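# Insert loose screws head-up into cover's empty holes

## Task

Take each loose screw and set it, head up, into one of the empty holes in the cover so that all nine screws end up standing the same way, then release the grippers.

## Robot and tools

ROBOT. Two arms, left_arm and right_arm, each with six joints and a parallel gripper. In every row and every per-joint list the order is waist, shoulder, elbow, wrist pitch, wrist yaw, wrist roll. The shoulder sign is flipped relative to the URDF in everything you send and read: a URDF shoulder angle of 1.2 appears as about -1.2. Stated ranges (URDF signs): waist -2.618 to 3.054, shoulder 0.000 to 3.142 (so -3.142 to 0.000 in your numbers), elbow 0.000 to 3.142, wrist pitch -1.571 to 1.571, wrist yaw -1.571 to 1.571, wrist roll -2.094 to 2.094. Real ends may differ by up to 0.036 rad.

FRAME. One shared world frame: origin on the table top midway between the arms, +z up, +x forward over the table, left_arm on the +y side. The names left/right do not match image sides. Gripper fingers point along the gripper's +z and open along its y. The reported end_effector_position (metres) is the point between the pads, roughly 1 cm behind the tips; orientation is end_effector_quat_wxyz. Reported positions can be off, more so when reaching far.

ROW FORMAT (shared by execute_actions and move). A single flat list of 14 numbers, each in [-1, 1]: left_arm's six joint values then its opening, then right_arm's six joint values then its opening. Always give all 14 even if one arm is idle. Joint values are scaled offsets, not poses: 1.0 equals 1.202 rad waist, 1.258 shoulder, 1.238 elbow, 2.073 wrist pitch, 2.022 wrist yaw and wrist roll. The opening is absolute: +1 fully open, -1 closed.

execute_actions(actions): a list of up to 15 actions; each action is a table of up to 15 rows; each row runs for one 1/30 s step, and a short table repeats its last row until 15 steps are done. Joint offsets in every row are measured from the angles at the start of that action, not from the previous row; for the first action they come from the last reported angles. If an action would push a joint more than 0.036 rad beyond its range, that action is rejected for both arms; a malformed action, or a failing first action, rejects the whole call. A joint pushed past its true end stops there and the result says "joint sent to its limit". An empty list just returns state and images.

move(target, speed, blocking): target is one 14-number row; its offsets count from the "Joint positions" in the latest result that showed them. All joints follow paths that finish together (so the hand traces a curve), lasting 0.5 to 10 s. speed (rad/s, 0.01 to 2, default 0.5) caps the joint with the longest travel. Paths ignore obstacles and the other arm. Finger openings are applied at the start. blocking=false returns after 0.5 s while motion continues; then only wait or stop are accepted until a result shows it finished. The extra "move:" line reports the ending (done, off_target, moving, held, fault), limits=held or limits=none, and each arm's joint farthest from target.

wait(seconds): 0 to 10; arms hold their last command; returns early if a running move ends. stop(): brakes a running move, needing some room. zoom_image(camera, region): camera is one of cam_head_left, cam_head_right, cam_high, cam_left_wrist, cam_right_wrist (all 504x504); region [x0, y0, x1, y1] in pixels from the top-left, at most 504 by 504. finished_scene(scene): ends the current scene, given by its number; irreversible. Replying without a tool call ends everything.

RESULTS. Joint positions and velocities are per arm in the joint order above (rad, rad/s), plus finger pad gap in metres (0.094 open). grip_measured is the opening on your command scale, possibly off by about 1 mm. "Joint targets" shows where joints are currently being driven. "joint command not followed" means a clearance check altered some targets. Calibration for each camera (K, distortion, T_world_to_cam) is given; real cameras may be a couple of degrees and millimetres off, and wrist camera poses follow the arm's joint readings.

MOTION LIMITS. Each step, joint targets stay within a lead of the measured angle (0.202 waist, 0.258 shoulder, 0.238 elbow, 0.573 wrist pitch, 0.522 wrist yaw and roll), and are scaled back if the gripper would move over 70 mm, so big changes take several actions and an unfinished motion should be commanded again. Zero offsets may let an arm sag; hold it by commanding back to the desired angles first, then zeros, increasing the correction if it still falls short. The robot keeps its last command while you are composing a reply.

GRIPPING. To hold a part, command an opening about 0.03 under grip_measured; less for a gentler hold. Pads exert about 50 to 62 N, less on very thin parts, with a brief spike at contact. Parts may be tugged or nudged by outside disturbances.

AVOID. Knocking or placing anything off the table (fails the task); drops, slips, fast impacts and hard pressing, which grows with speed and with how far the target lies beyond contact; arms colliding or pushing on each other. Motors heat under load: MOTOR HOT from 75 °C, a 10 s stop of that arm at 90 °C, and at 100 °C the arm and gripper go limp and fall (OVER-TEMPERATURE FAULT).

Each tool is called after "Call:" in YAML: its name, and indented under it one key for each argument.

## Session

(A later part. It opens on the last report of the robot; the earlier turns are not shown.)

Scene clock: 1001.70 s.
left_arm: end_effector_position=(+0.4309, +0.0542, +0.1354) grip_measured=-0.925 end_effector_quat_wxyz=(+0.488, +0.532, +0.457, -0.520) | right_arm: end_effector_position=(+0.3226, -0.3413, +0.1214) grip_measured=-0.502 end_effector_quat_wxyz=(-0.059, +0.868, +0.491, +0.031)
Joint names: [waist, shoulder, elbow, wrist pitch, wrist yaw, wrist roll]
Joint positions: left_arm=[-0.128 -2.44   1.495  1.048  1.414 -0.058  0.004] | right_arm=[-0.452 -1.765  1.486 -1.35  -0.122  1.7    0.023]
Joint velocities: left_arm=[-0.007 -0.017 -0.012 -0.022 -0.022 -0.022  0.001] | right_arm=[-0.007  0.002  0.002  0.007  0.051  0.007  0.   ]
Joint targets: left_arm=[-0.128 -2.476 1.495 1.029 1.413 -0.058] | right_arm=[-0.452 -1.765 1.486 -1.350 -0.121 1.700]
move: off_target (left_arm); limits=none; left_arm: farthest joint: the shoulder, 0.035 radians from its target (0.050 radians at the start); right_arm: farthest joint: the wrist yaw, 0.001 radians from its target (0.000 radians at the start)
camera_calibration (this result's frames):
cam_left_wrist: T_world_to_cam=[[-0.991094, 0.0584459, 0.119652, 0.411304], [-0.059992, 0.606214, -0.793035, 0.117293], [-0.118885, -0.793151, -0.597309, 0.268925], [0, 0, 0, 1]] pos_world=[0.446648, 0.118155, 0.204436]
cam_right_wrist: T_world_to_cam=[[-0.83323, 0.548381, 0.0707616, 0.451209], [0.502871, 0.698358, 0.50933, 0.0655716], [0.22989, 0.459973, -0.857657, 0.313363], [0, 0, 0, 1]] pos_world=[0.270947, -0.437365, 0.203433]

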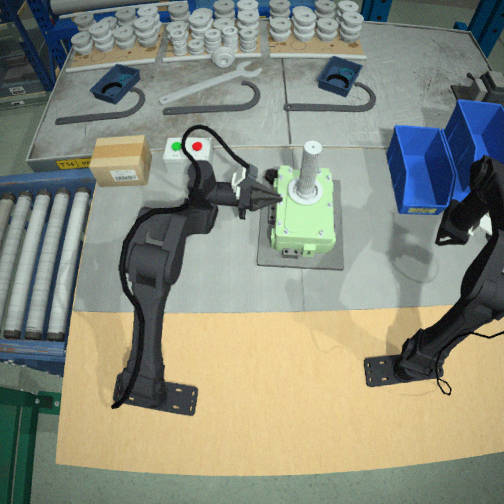

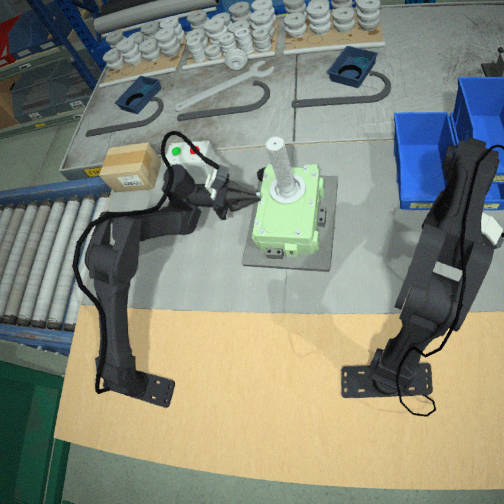

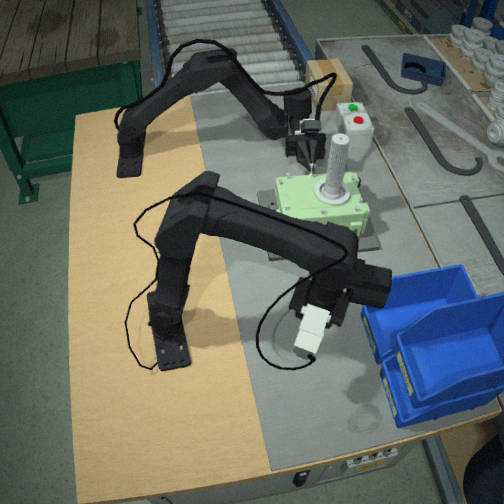

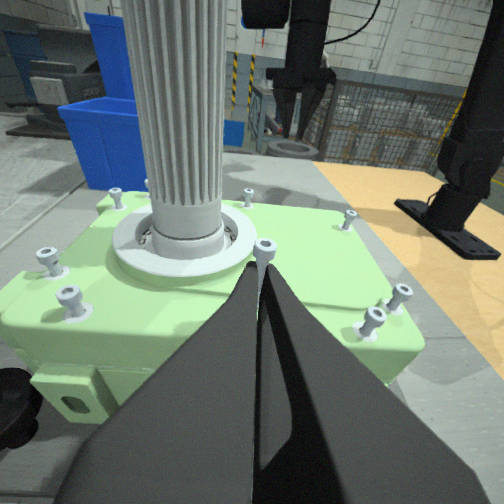

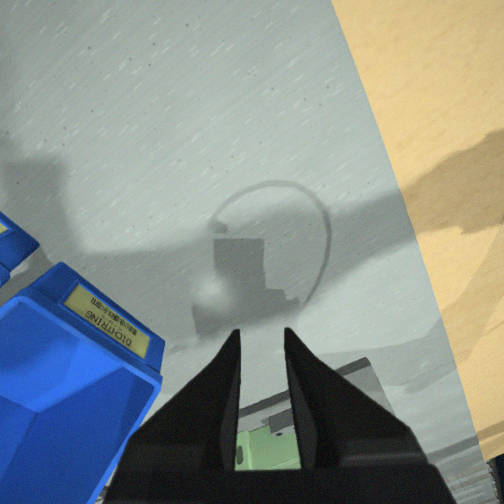

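Call:
execute_actions:
  actions:
    - [[0,0,0,0,0,0,-0.95,0,0,0,0,0,0,-0.5]]
    - [[0,0,0,0,0,0,-0.88,0,0,0,0,0,0,-0.5]]
    - [[0,0,0,0,0,0,-0.86,0,0,0,0,0,0,-0.5]]

Call:
zoom_image:
  camera: "cam_left_wrist"
  region: [210,230,310,350]

Scene clock: 1010.60 s.
left_arm: end_effector_position=(+0.4308, +0.0542, +0.1360) grip_measured=-0.863 end_effector_quat_wxyz=(+0.489, +0.533, +0.456, -0.519) | right_arm: end_effector_position=(+0.3228, -0.3409, +0.1215) grip_measured=-0.502 end_effector_quat_wxyz=(-0.060, +0.868, +0.491, +0.032)
Joint names: [waist, shoulder, elbow, wrist pitch, wrist yaw, wrist roll]
Joint positions: left_arm=[-0.128 -2.44   1.495  1.053  1.415 -0.058  0.006] | right_arm=[-0.452 -1.765  1.486 -1.35  -0.124  1.7    0.023]
Joint velocities: left_arm=[-0.002  0.007  0.002 -0.007 -0.037 -0.007 -0.   ] | right_arm=[-0.012  0.007 -0.002 -0.066 -0.022  0.051 -0.001]
Joint targets: left_arm=[-0.128 -2.440 1.495 1.053 1.415 -0.058] | right_arm=[-0.452 -1.765 1.486 -1.350 -0.124 1.700]
camera_calibration (this result's frames):
cam_left_wrist: T_world_to_cam=[[-0.991719, 0.0589908, 0.114078, 0.412112], [-0.055368, 0.60509, -0.79423, 0.115941], [-0.11588, -0.793969, -0.596813, 0.26794], [0, 0, 0, 1]] pos_world=[0.446167, 0.118271, 0.204981]
cam_right_wrist: T_world_to_cam=[[-0.833221, 0.548334, 0.0712226, 0.451051], [0.502437, 0.697032, 0.511569, 0.0645603], [0.230866, 0.462035, -0.856285, 0.313392], [0, 0, 0, 1]] pos_world=[0.271037, -0.437125, 0.203201]

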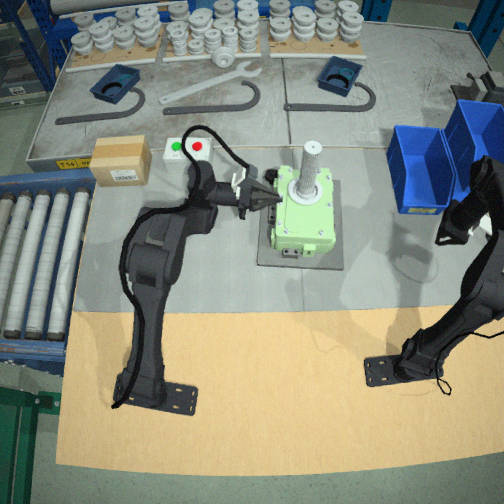

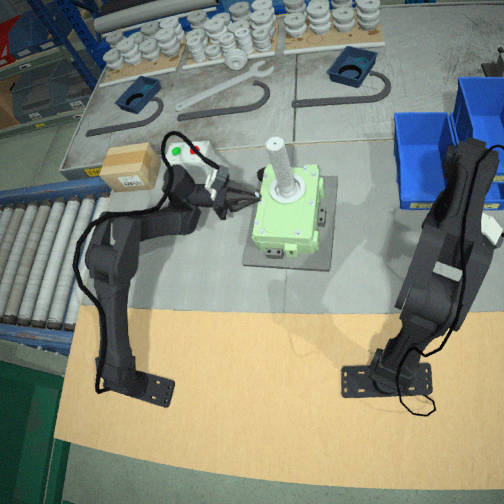

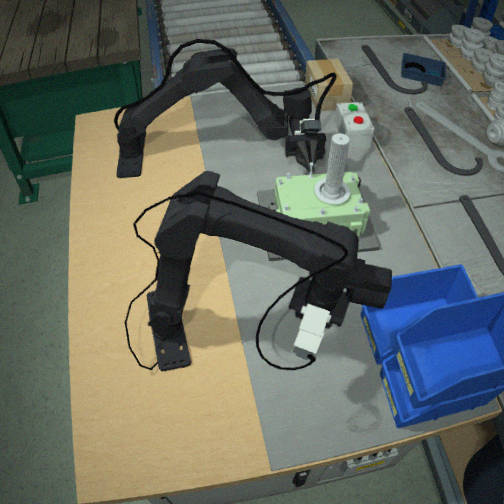

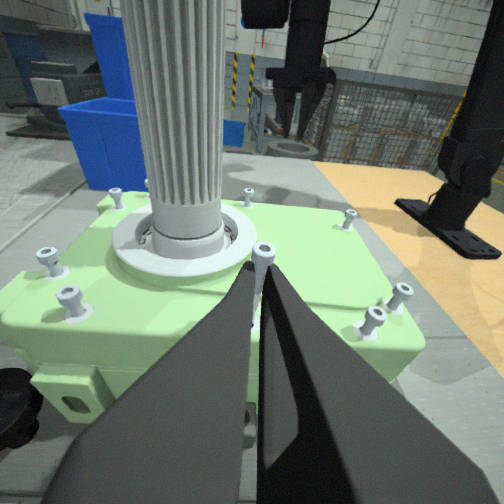

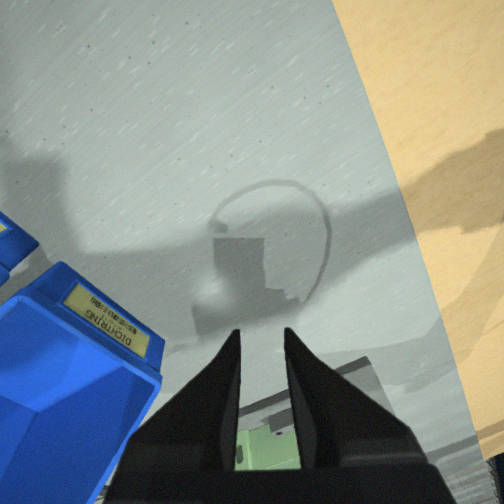

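Region (210, 230, 310, 350) of cam_left_wrist's 504x504 image, scaled by 4.200, with more detail than that image has.

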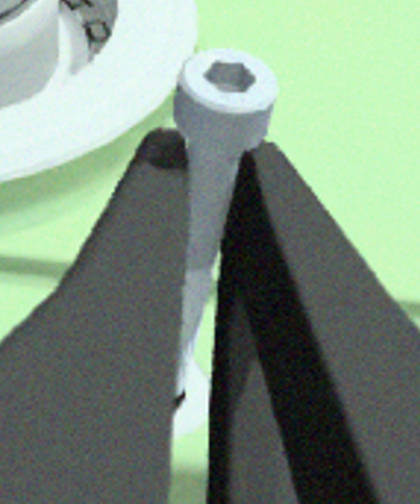

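Call:
execute_actions:
  actions:
    - [[0,0,0,0,0,0,-0.8,0,0,0,0,0,0,-0.5]]
    - [[0,0,0,0,0,0,-0.74,0,0,0,0,0,0,-0.5]]

Call:
zoom_image:
  camera: "cam_left_wrist"
  region: [210,230,310,350]

Scene clock: 1017.50 s.
left_arm: end_effector_position=(+0.4308, +0.0542, +0.1360) grip_measured=-0.743 end_effector_quat_wxyz=(+0.489, +0.533, +0.456, -0.519) | right_arm: end_effector_position=(+0.3230, -0.3406, +0.1215) grip_measured=-0.502 end_effector_quat_wxyz=(-0.061, +0.868, +0.491, +0.033)
Joint names: [waist, shoulder, elbow, wrist pitch, wrist yaw, wrist roll]
Joint positions: left_arm=[-0.128 -2.44   1.495  1.053  1.415 -0.058  0.012] | right_arm=[-0.452 -1.765  1.486 -1.35  -0.126  1.7    0.023]
Joint velocities: left_arm=[-0.002  0.007  0.007 -0.051  0.007  0.051  0.   ] | right_arm=[-0.002  0.007  0.002  0.007  0.066 -0.037 -0.   ]
Joint targets: left_arm=[-0.128 -2.440 1.495 1.053 1.415 -0.058] | right_arm=[-0.452 -1.765 1.486 -1.350 -0.125 1.700]
camera_calibration (this result's frames):
cam_left_wrist: T_world_to_cam=[[-0.991719, 0.0589908, 0.114078, 0.412112], [-0.055368, 0.60509, -0.79423, 0.115941], [-0.11588, -0.793969, -0.596813, 0.26794], [0, 0, 0, 1]] pos_world=[0.446167, 0.118271, 0.204981]
cam_right_wrist: T_world_to_cam=[[-0.833216, 0.548299, 0.0715518, 0.450939], [0.502126, 0.696082, 0.513166, 0.063838], [0.231562, 0.463506, -0.855302, 0.313411], [0, 0, 0, 1]] pos_world=[0.2711, -0.436954, 0.203036]

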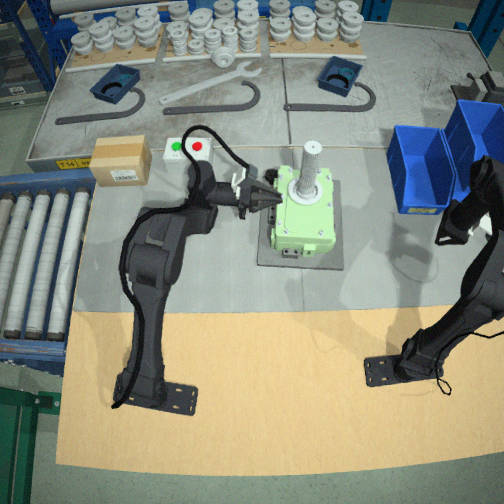

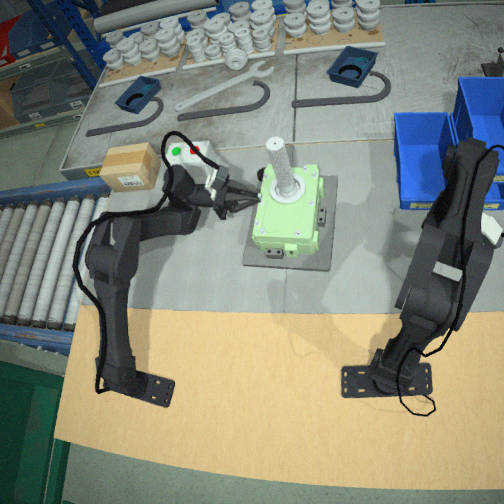

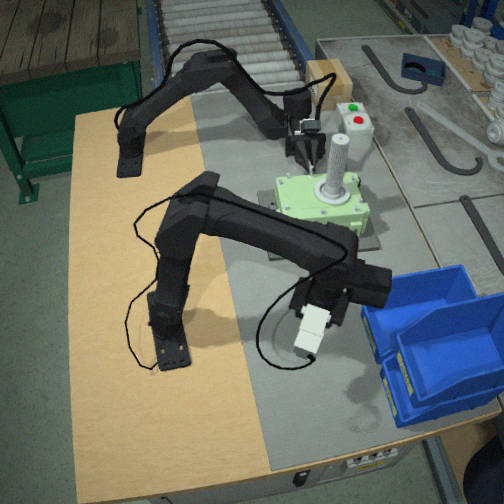

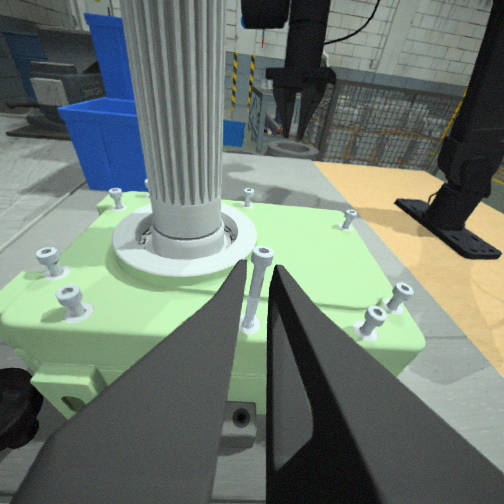

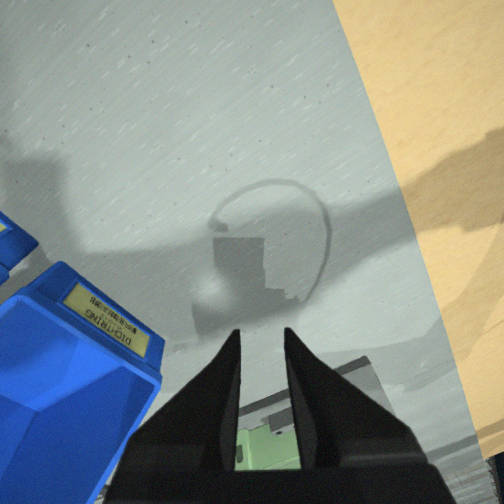

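Region (210, 230, 310, 350) of cam_left_wrist's 504x504 image, scaled by 4.200, with more detail than that image has.

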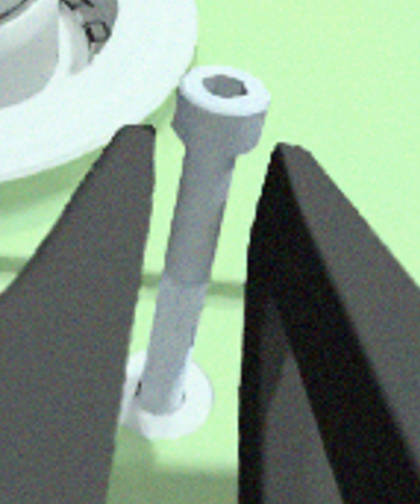

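Call:
zoom_image:
  camera: "cam_head_right"
  region: [240,170,285,215]

Call:
zoom_image:
  camera: "cam_head_left"
  region: [260,175,305,220]

Region (240, 170, 285, 215) of cam_head_right's 504x504 image, scaled by 11.200, with more detail than that image has.

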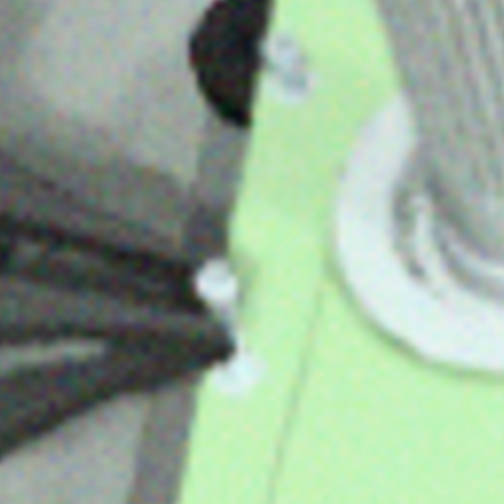

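Region (260, 175, 305, 220) of cam_head_left's 504x504 image, scaled by 11.200, with more detail than that image has.

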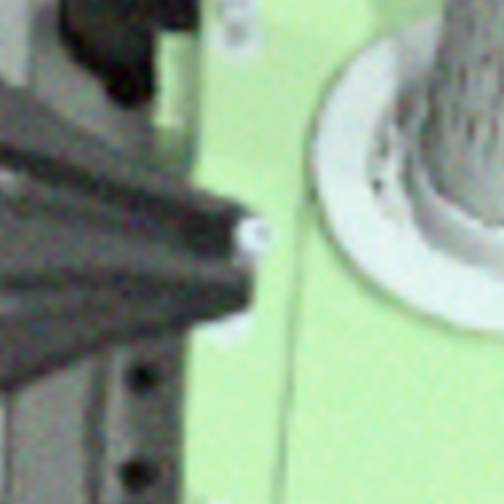

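Call:
move:
  target: [0,0.06,0,0,0,0,-0.74,0,0,0,0,0,0,-0.5]
  speed: 0.05

Call:
move:
  target: [-0.016,0,0,0,-0.02,0,-1,0,0,0,0,0,0,-0.5]
  speed: 0.03

Call:
zoom_image:
  camera: "cam_high"
  region: [275,145,335,195]

Scene clock: 1036.57 s.
left_arm: end_effector_position=(+0.4291, +0.0547, +0.1629) grip_measured=-0.743 end_effector_quat_wxyz=(+0.505, +0.543, +0.439, -0.508) | right_arm: end_effector_position=(+0.3230, -0.3405, +0.1215) grip_measured=-0.502 end_effector_quat_wxyz=(-0.061, +0.868, +0.491, +0.034)
Joint names: [waist, shoulder, elbow, wrist pitch, wrist yaw, wrist roll]
Joint positions: left_arm=[-0.128 -2.386  1.495  1.053  1.415 -0.058  0.012] | right_arm=[-0.452 -1.765  1.486 -1.35  -0.127  1.7    0.023]
Joint velocities: left_arm=[-0.007  0.007 -0.002  0.051 -0.022  0.037 -0.001] | right_arm=[ 0.017 -0.007 -0.012  0.051 -0.037 -0.066 -0.   ]
Joint targets: left_arm=[-0.128 -2.365 1.495 1.053 1.415 -0.058] | right_arm=[-0.452 -1.765 1.486 -1.350 -0.126 1.700]
move: off_target (left_arm); limits=none; left_arm: farthest joint: the shoulder, 0.021 radians from its target (0.076 radians at the start); right_arm: farthest joint: the wrist yaw, 0.001 radians from its target (0.000 radians at the start)
camera_calibration (this result's frames):
cam_left_wrist: T_world_to_cam=[[-0.996351, 0.0602339, 0.0604773, 0.418051], [-0.0129449, 0.593704, -0.804579, 0.121094], [-0.0843686, -0.802426, -0.590758, 0.270135], [0, 0, 0, 1]] pos_world=[0.440884, 0.119689, 0.231732]
cam_right_wrist: T_world_to_cam=[[-0.833213, 0.548285, 0.0716835, 0.450894], [0.502001, 0.695701, 0.513804, 0.063549], [0.231841, 0.464094, -0.854908, 0.313418], [0, 0, 0, 1]] pos_world=[0.271126, -0.436885, 0.20297]

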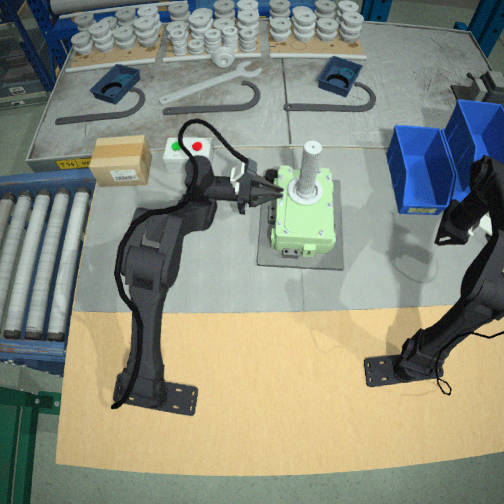

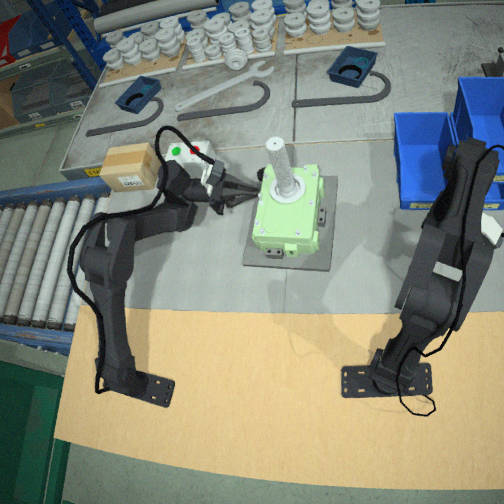

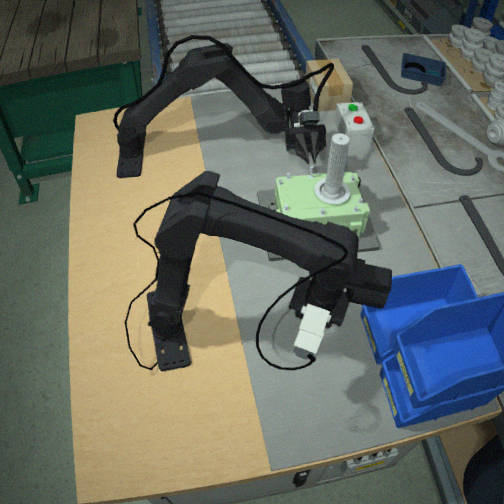

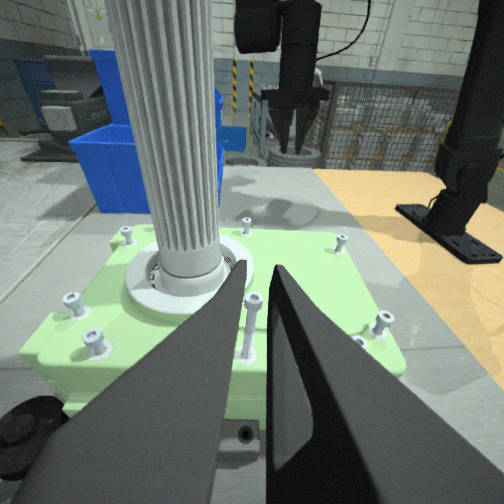

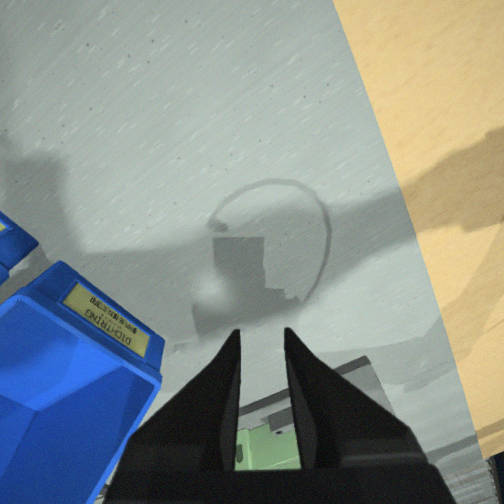

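Scene clock: 1038.23 s.
left_arm: end_effector_position=(+0.4312, +0.0494, +0.1638) grip_measured=-0.984 end_effector_quat_wxyz=(+0.511, +0.537, +0.443, -0.504) | right_arm: end_effector_position=(+0.3231, -0.3403, +0.1215) grip_measured=-0.502 end_effector_quat_wxyz=(-0.061, +0.868, +0.491, +0.034)
Joint names: [waist, shoulder, elbow, wrist pitch, wrist yaw, wrist roll]
Joint positions: left_arm=[-0.138 -2.386  1.495  1.053  1.385 -0.058  0.001] | right_arm=[-0.452 -1.765  1.486 -1.35  -0.128  1.7    0.023]
Joint velocities: left_arm=[ 0.002  0.007  0.007  0.051 -0.037 -0.007 -0.001] | right_arm=[-0.007 -0.012 -0.007  0.051  0.037  0.066  0.   ]
Joint targets: left_arm=[-0.147 -2.386 1.495 1.053 1.374 -0.058] | right_arm=[-0.452 -1.765 1.486 -1.350 -0.127 1.700]
move: done; limits=none; left_arm: farthest joint: the wrist yaw, 0.010 radians from its target (0.040 radians at the start); right_arm: farthest joint: the wrist yaw, 0.001 radians from its target (0.000 radians at the start)
camera_calibration (this result's frames):
cam_left_wrist: T_world_to_cam=[[-0.997241, 0.0415255, 0.0615254, 0.42148], [-0.0252608, 0.589541, -0.807343, 0.130916], [-0.0697971, -0.80667, -0.586866, 0.259864], [0, 0, 0, 1]] pos_world=[0.441762, 0.114942, 0.232268]
cam_right_wrist: T_world_to_cam=[[-0.833211, 0.548272, 0.0718151, 0.450849], [0.501876, 0.69532, 0.514442, 0.0632601], [0.232119, 0.464681, -0.854513, 0.313425], [0, 0, 0, 1]] pos_world=[0.271152, -0.436816, 0.202904]

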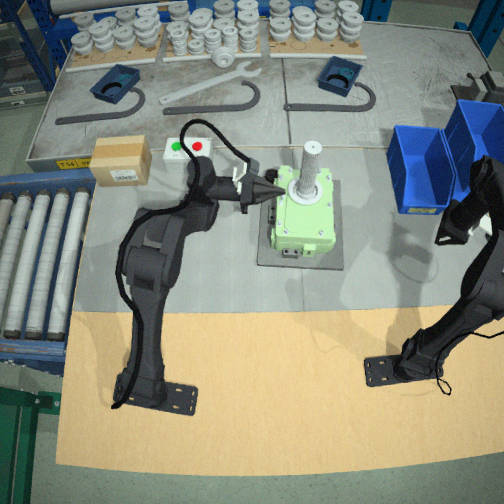

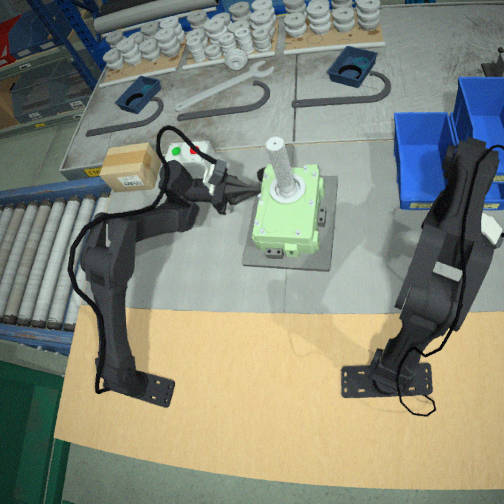

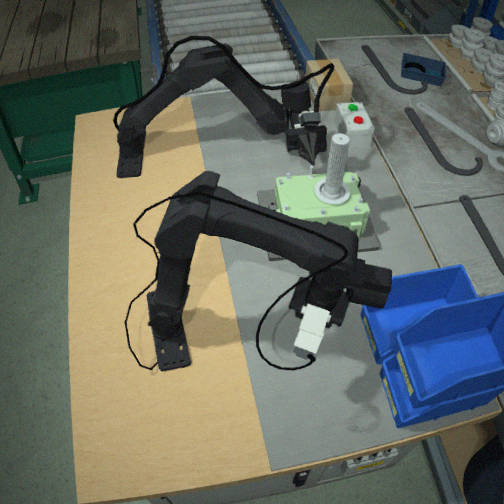

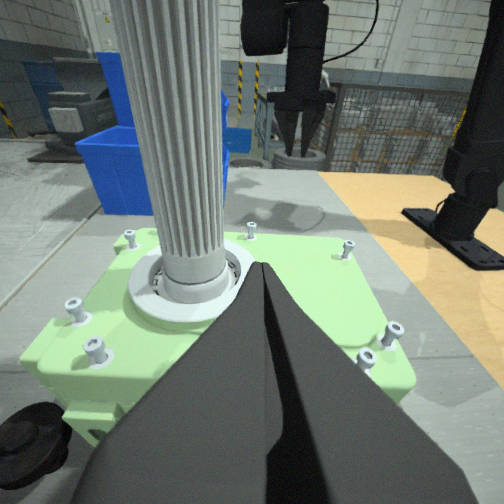

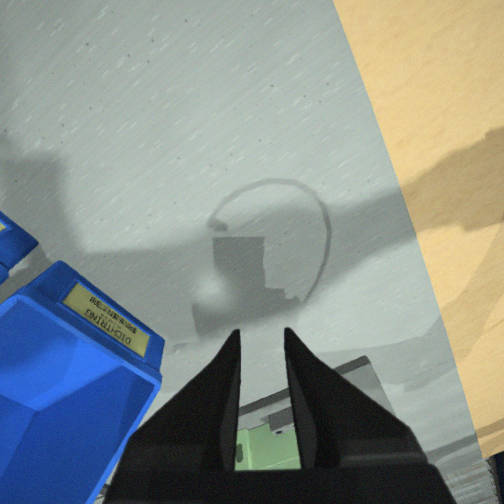

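Region (275, 145, 335, 195) of cam_high's 504x504 image, scaled by 8.400, with more detail than that image has.

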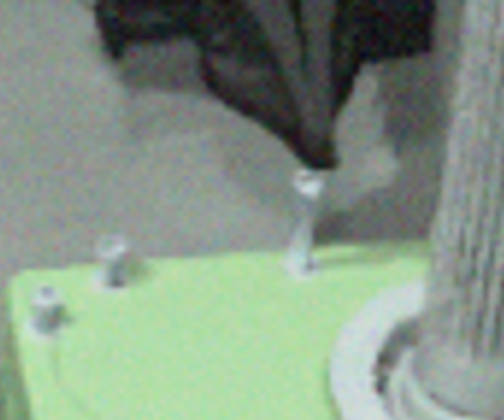

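Call:
move:
  target: [0,-0.06,0,0,0,0,-1,0,0,0,0,0,0,-0.5]
  speed: 0.02

Call:
zoom_image:
  camera: "cam_high"
  region: [275,145,335,195]

Scene clock: 1050.13 s.
left_arm: end_effector_position=(+0.4317, +0.0493, +0.1573) grip_measured=-0.984 end_effector_quat_wxyz=(+0.519, +0.541, +0.436, -0.498) | right_arm: end_effector_position=(+0.3231, -0.3402, +0.1215) grip_measured=-0.502 end_effector_quat_wxyz=(-0.061, +0.868, +0.491, +0.034)
Joint names: [waist, shoulder, elbow, wrist pitch, wrist yaw, wrist roll]
Joint positions: left_arm=[-0.138 -2.409  1.495  1.102  1.382 -0.058  0.001] | right_arm=[-0.452 -1.765  1.486 -1.35  -0.129  1.7    0.023]
Joint velocities: left_arm=[-0.007  0.007  0.017 -0.081 -0.007 -0.037  0.   ] | right_arm=[-0.007  0.012  0.002 -0.095  0.007 -0.081  0.   ]
Joint targets: left_arm=[-0.138 -2.461 1.495 1.053 1.385 -0.058] | right_arm=[-0.452 -1.765 1.486 -1.350 -0.128 1.700]
move: off_target (left_arm); limits=none; left_arm: farthest joint: the shoulder, 0.053 radians from its target (0.076 radians at the start); right_arm: farthest joint: the wrist yaw, 0.001 radians from its target (0.000 radians at the start)
camera_calibration (this result's frames):
cam_left_wrist: T_world_to_cam=[[-0.998551, 0.0392623, 0.0367918, 0.427007], [-0.00697478, 0.583557, -0.812042, 0.118894], [-0.0533528, -0.811122, -0.582438, 0.248485], [0, 0, 0, 1]] pos_world=[0.440475, 0.115405, 0.225563]
cam_right_wrist: T_world_to_cam=[[-0.833209, 0.548257, 0.0719468, 0.450804], [0.501751, 0.694938, 0.51508, 0.0629712], [0.232398, 0.465268, -0.854117, 0.313432], [0, 0, 0, 1]] pos_world=[0.271177, -0.436747, 0.202838]

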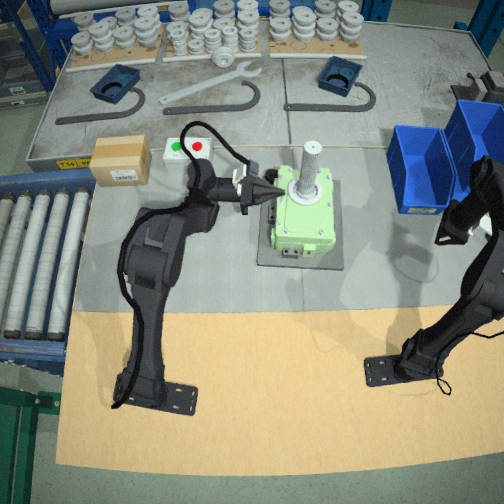

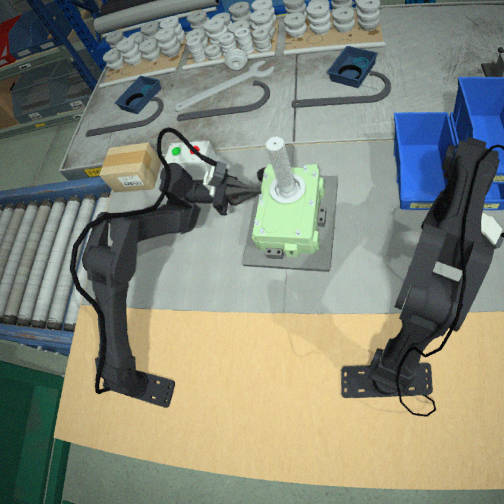

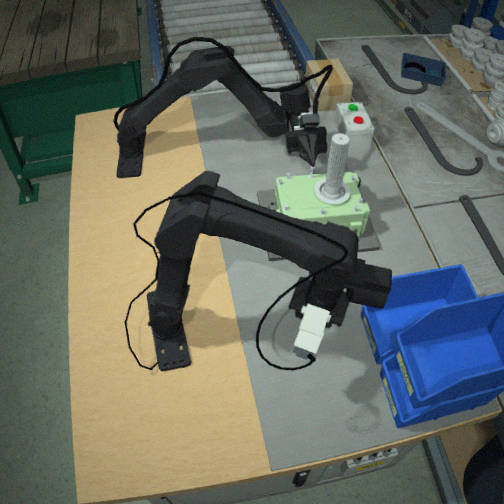

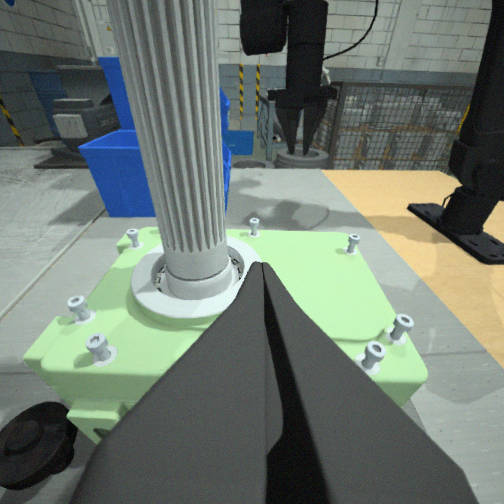

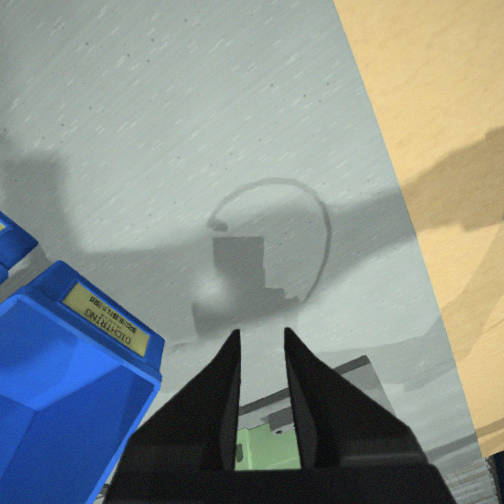

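Region (275, 145, 335, 195) of cam_high's 504x504 image, scaled by 8.400, with more detail than that image has.

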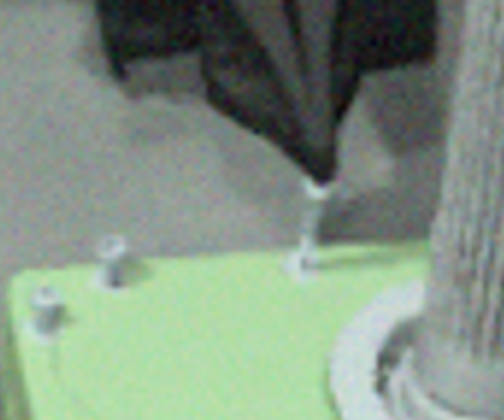

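Now drag +y with light pressure.

Call:
move:
  target: [0.016,-0.025,0,-0.012,0.014,0,-1,0,0,0,0,0,0,-0.5]
  speed: 0.015

Call:
zoom_image:
  camera: "cam_high"
  region: [275,145,335,195]

Scene clock: 1058.40 s.
left_arm: end_effector_position=(+0.4320, +0.0555, +0.1561) grip_measured=-0.984 end_effector_quat_wxyz=(+0.517, +0.544, +0.433, -0.498) | right_arm: end_effector_position=(+0.3232, -0.3401, +0.1216) grip_measured=-0.502 end_effector_quat_wxyz=(-0.062, +0.868, +0.491, +0.034)
Joint names: [waist, shoulder, elbow, wrist pitch, wrist yaw, wrist roll]
Joint positions: left_arm=[-0.125 -2.411  1.495  1.109  1.403 -0.058  0.001] | right_arm=[-0.452 -1.765  1.486 -1.35  -0.129  1.7    0.023]
Joint velocities: left_arm=[-0.002 -0.017  0.002 -0.037 -0.037 -0.066  0.001] | right_arm=[-0.012  0.017 -0.012 -0.022 -0.037  0.007  0.   ]
Joint targets: left_arm=[-0.119 -2.440 1.495 1.078 1.410 -0.058] | right_arm=[-0.452 -1.765 1.486 -1.350 -0.129 1.700]
move: off_target (left_arm); limits=none; left_arm: farthest joint: the wrist pitch, 0.032 radians from its target (0.025 radians at the start); right_arm: farthest joint: the waist, 0.000 radians from its target (0.000 radians at the start)
camera_calibration (this result's frames):
cam_left_wrist: T_world_to_cam=[[-0.998415, 0.0464168, 0.0318383, 0.427431], [0.00138518, 0.585735, -0.810501, 0.110391], [-0.0562697, -0.809172, -0.584871, 0.25434], [0, 0, 0, 1]] pos_world=[0.440912, 0.121305, 0.224619]
cam_right_wrist: T_world_to_cam=[[-0.833207, 0.548243, 0.0720784, 0.450759], [0.501625, 0.694556, 0.515717, 0.0626822], [0.232676, 0.465855, -0.853722, 0.313438], [0, 0, 0, 1]] pos_world=[0.271203, -0.436679, 0.202773]

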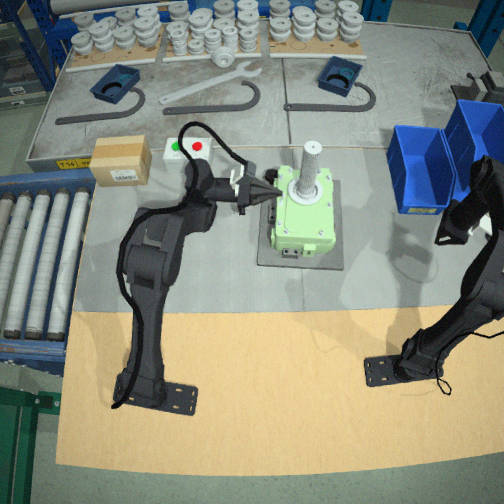

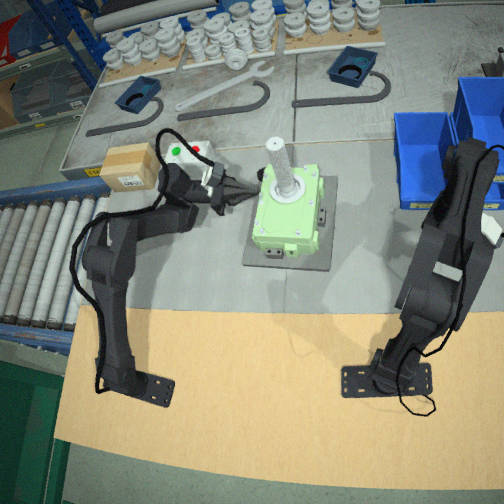

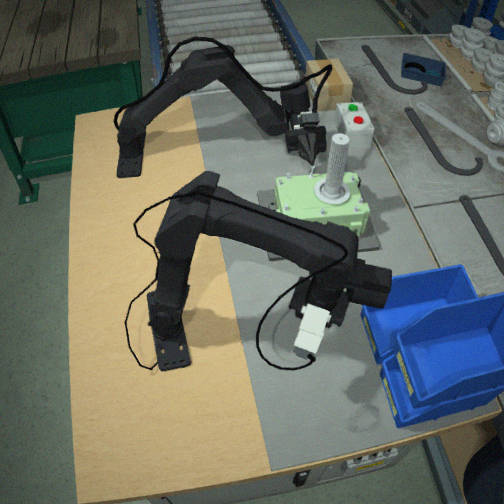

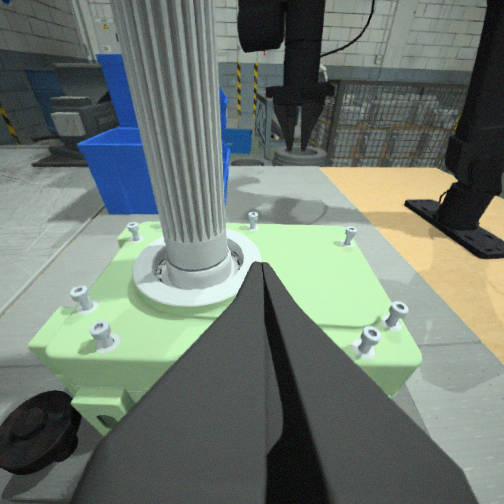

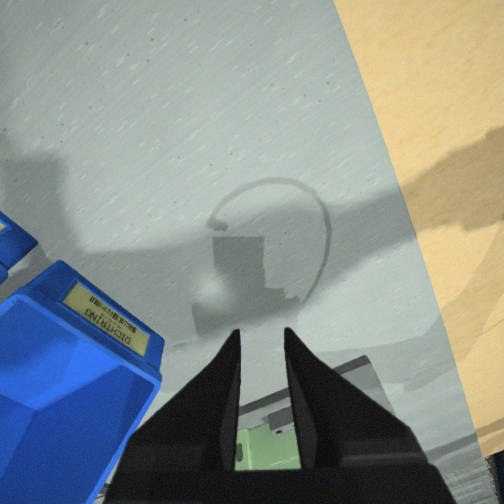

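Region (275, 145, 335, 195) of cam_high's 504x504 image, scaled by 8.400, with more detail than that image has.

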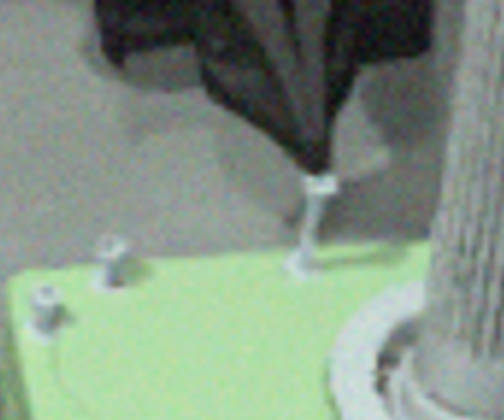

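Call:
move:
  target: [-0.012,-0.018,0,-0.008,0,0,-1,0,0,0,0,0,0,-0.5]
  speed: 0.01

Call:
zoom_image:
  camera: "cam_high"
  region: [275,145,335,195]

Call:
zoom_image:
  camera: "cam_head_right"
  region: [240,170,285,215]

Scene clock: 1068.07 s.
left_arm: end_effector_position=(+0.4316, +0.0548, +0.1563) grip_measured=-0.984 end_effector_quat_wxyz=(+0.517, +0.545, +0.432, -0.498) | right_arm: end_effector_position=(+0.3232, -0.3400, +0.1216) grip_measured=-0.502 end_effector_quat_wxyz=(-0.062, +0.868, +0.491, +0.035)
Joint names: [waist, shoulder, elbow, wrist pitch, wrist yaw, wrist roll]
Joint positions: left_arm=[-0.127 -2.411  1.495  1.11   1.403 -0.058  0.001] | right_arm=[-0.452 -1.765  1.486 -1.35  -0.13   1.7    0.023]
Joint velocities: left_arm=[-0.002  0.007 -0.002  0.022 -0.007  0.022 -0.   ] | right_arm=[-0.012  0.007 -0.012 -0.007 -0.051  0.007  0.   ]
Joint targets: left_arm=[-0.140 -2.434 1.495 1.092 1.402 -0.058] | right_arm=[-0.452 -1.765 1.486 -1.350 -0.129 1.700]
move: off_target (left_arm); limits=none; left_arm: farthest joint: the shoulder, 0.023 radians from its target (0.023 radians at the start); right_arm: farthest joint: the wrist yaw, 0.001 radians from its target (0.000 radians at the start)
camera_calibration (this result's frames):
cam_left_wrist: T_world_to_cam=[[-0.998388, 0.0479525, 0.0303477, 0.427109], [0.00347384, 0.585412, -0.810728, 0.110062], [-0.0566424, -0.809316, -0.584636, 0.253984], [0, 0, 0, 1]] pos_world=[0.440425, 0.12064, 0.224757]
cam_right_wrist: T_world_to_cam=[[-0.833205, 0.548229, 0.0722101, 0.450714], [0.5015, 0.694173, 0.516354, 0.0623933], [0.232954, 0.466442, -0.853325, 0.313444], [0, 0, 0, 1]] pos_world=[0.271229, -0.43661, 0.202707]

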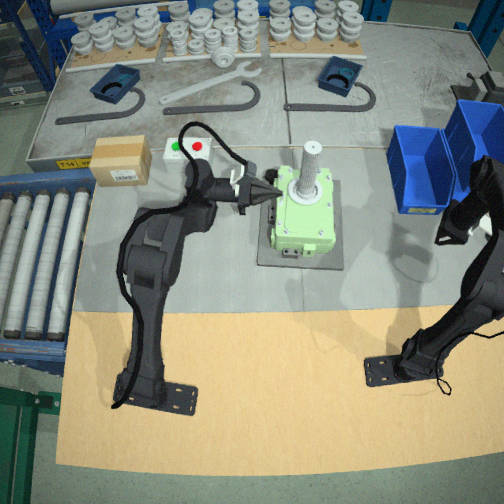

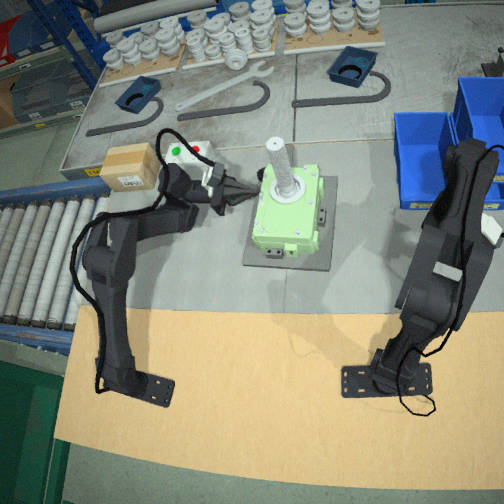

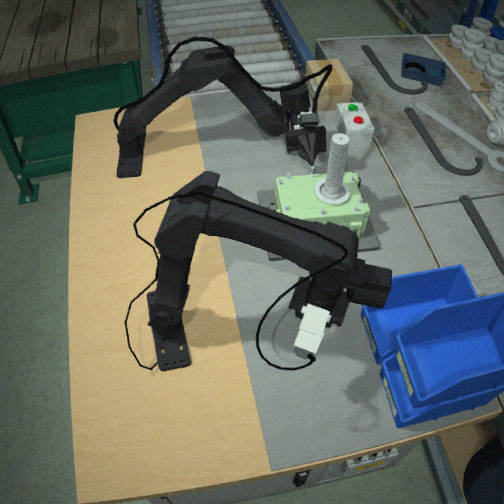

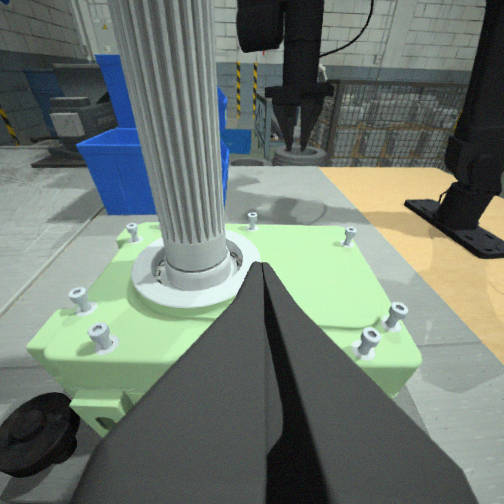

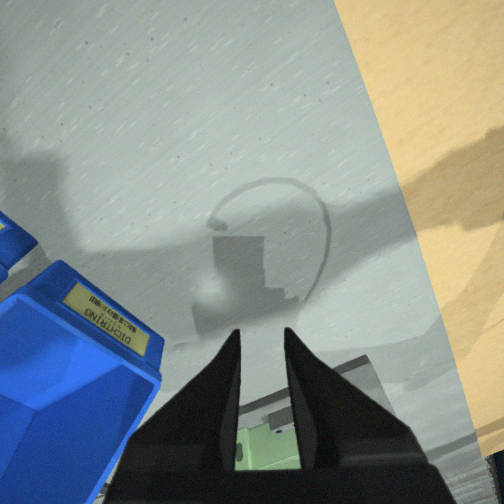

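Region (275, 145, 335, 195) of cam_high's 504x504 image, scaled by 8.400, with more detail than that image has.

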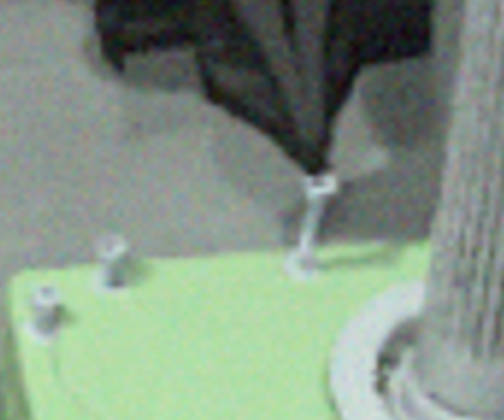

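Region (240, 170, 285, 215) of cam_head_right's 504x504 image, scaled by 11.200, with more detail than that image has.

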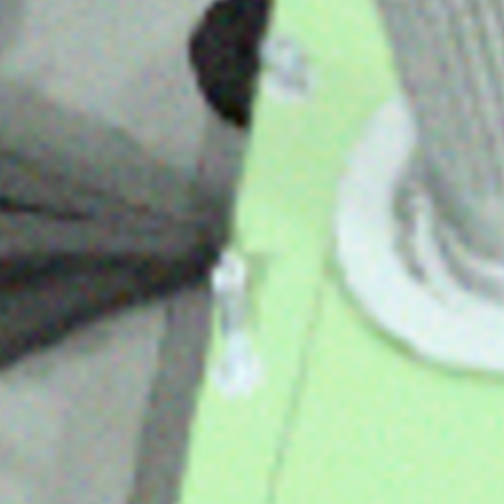

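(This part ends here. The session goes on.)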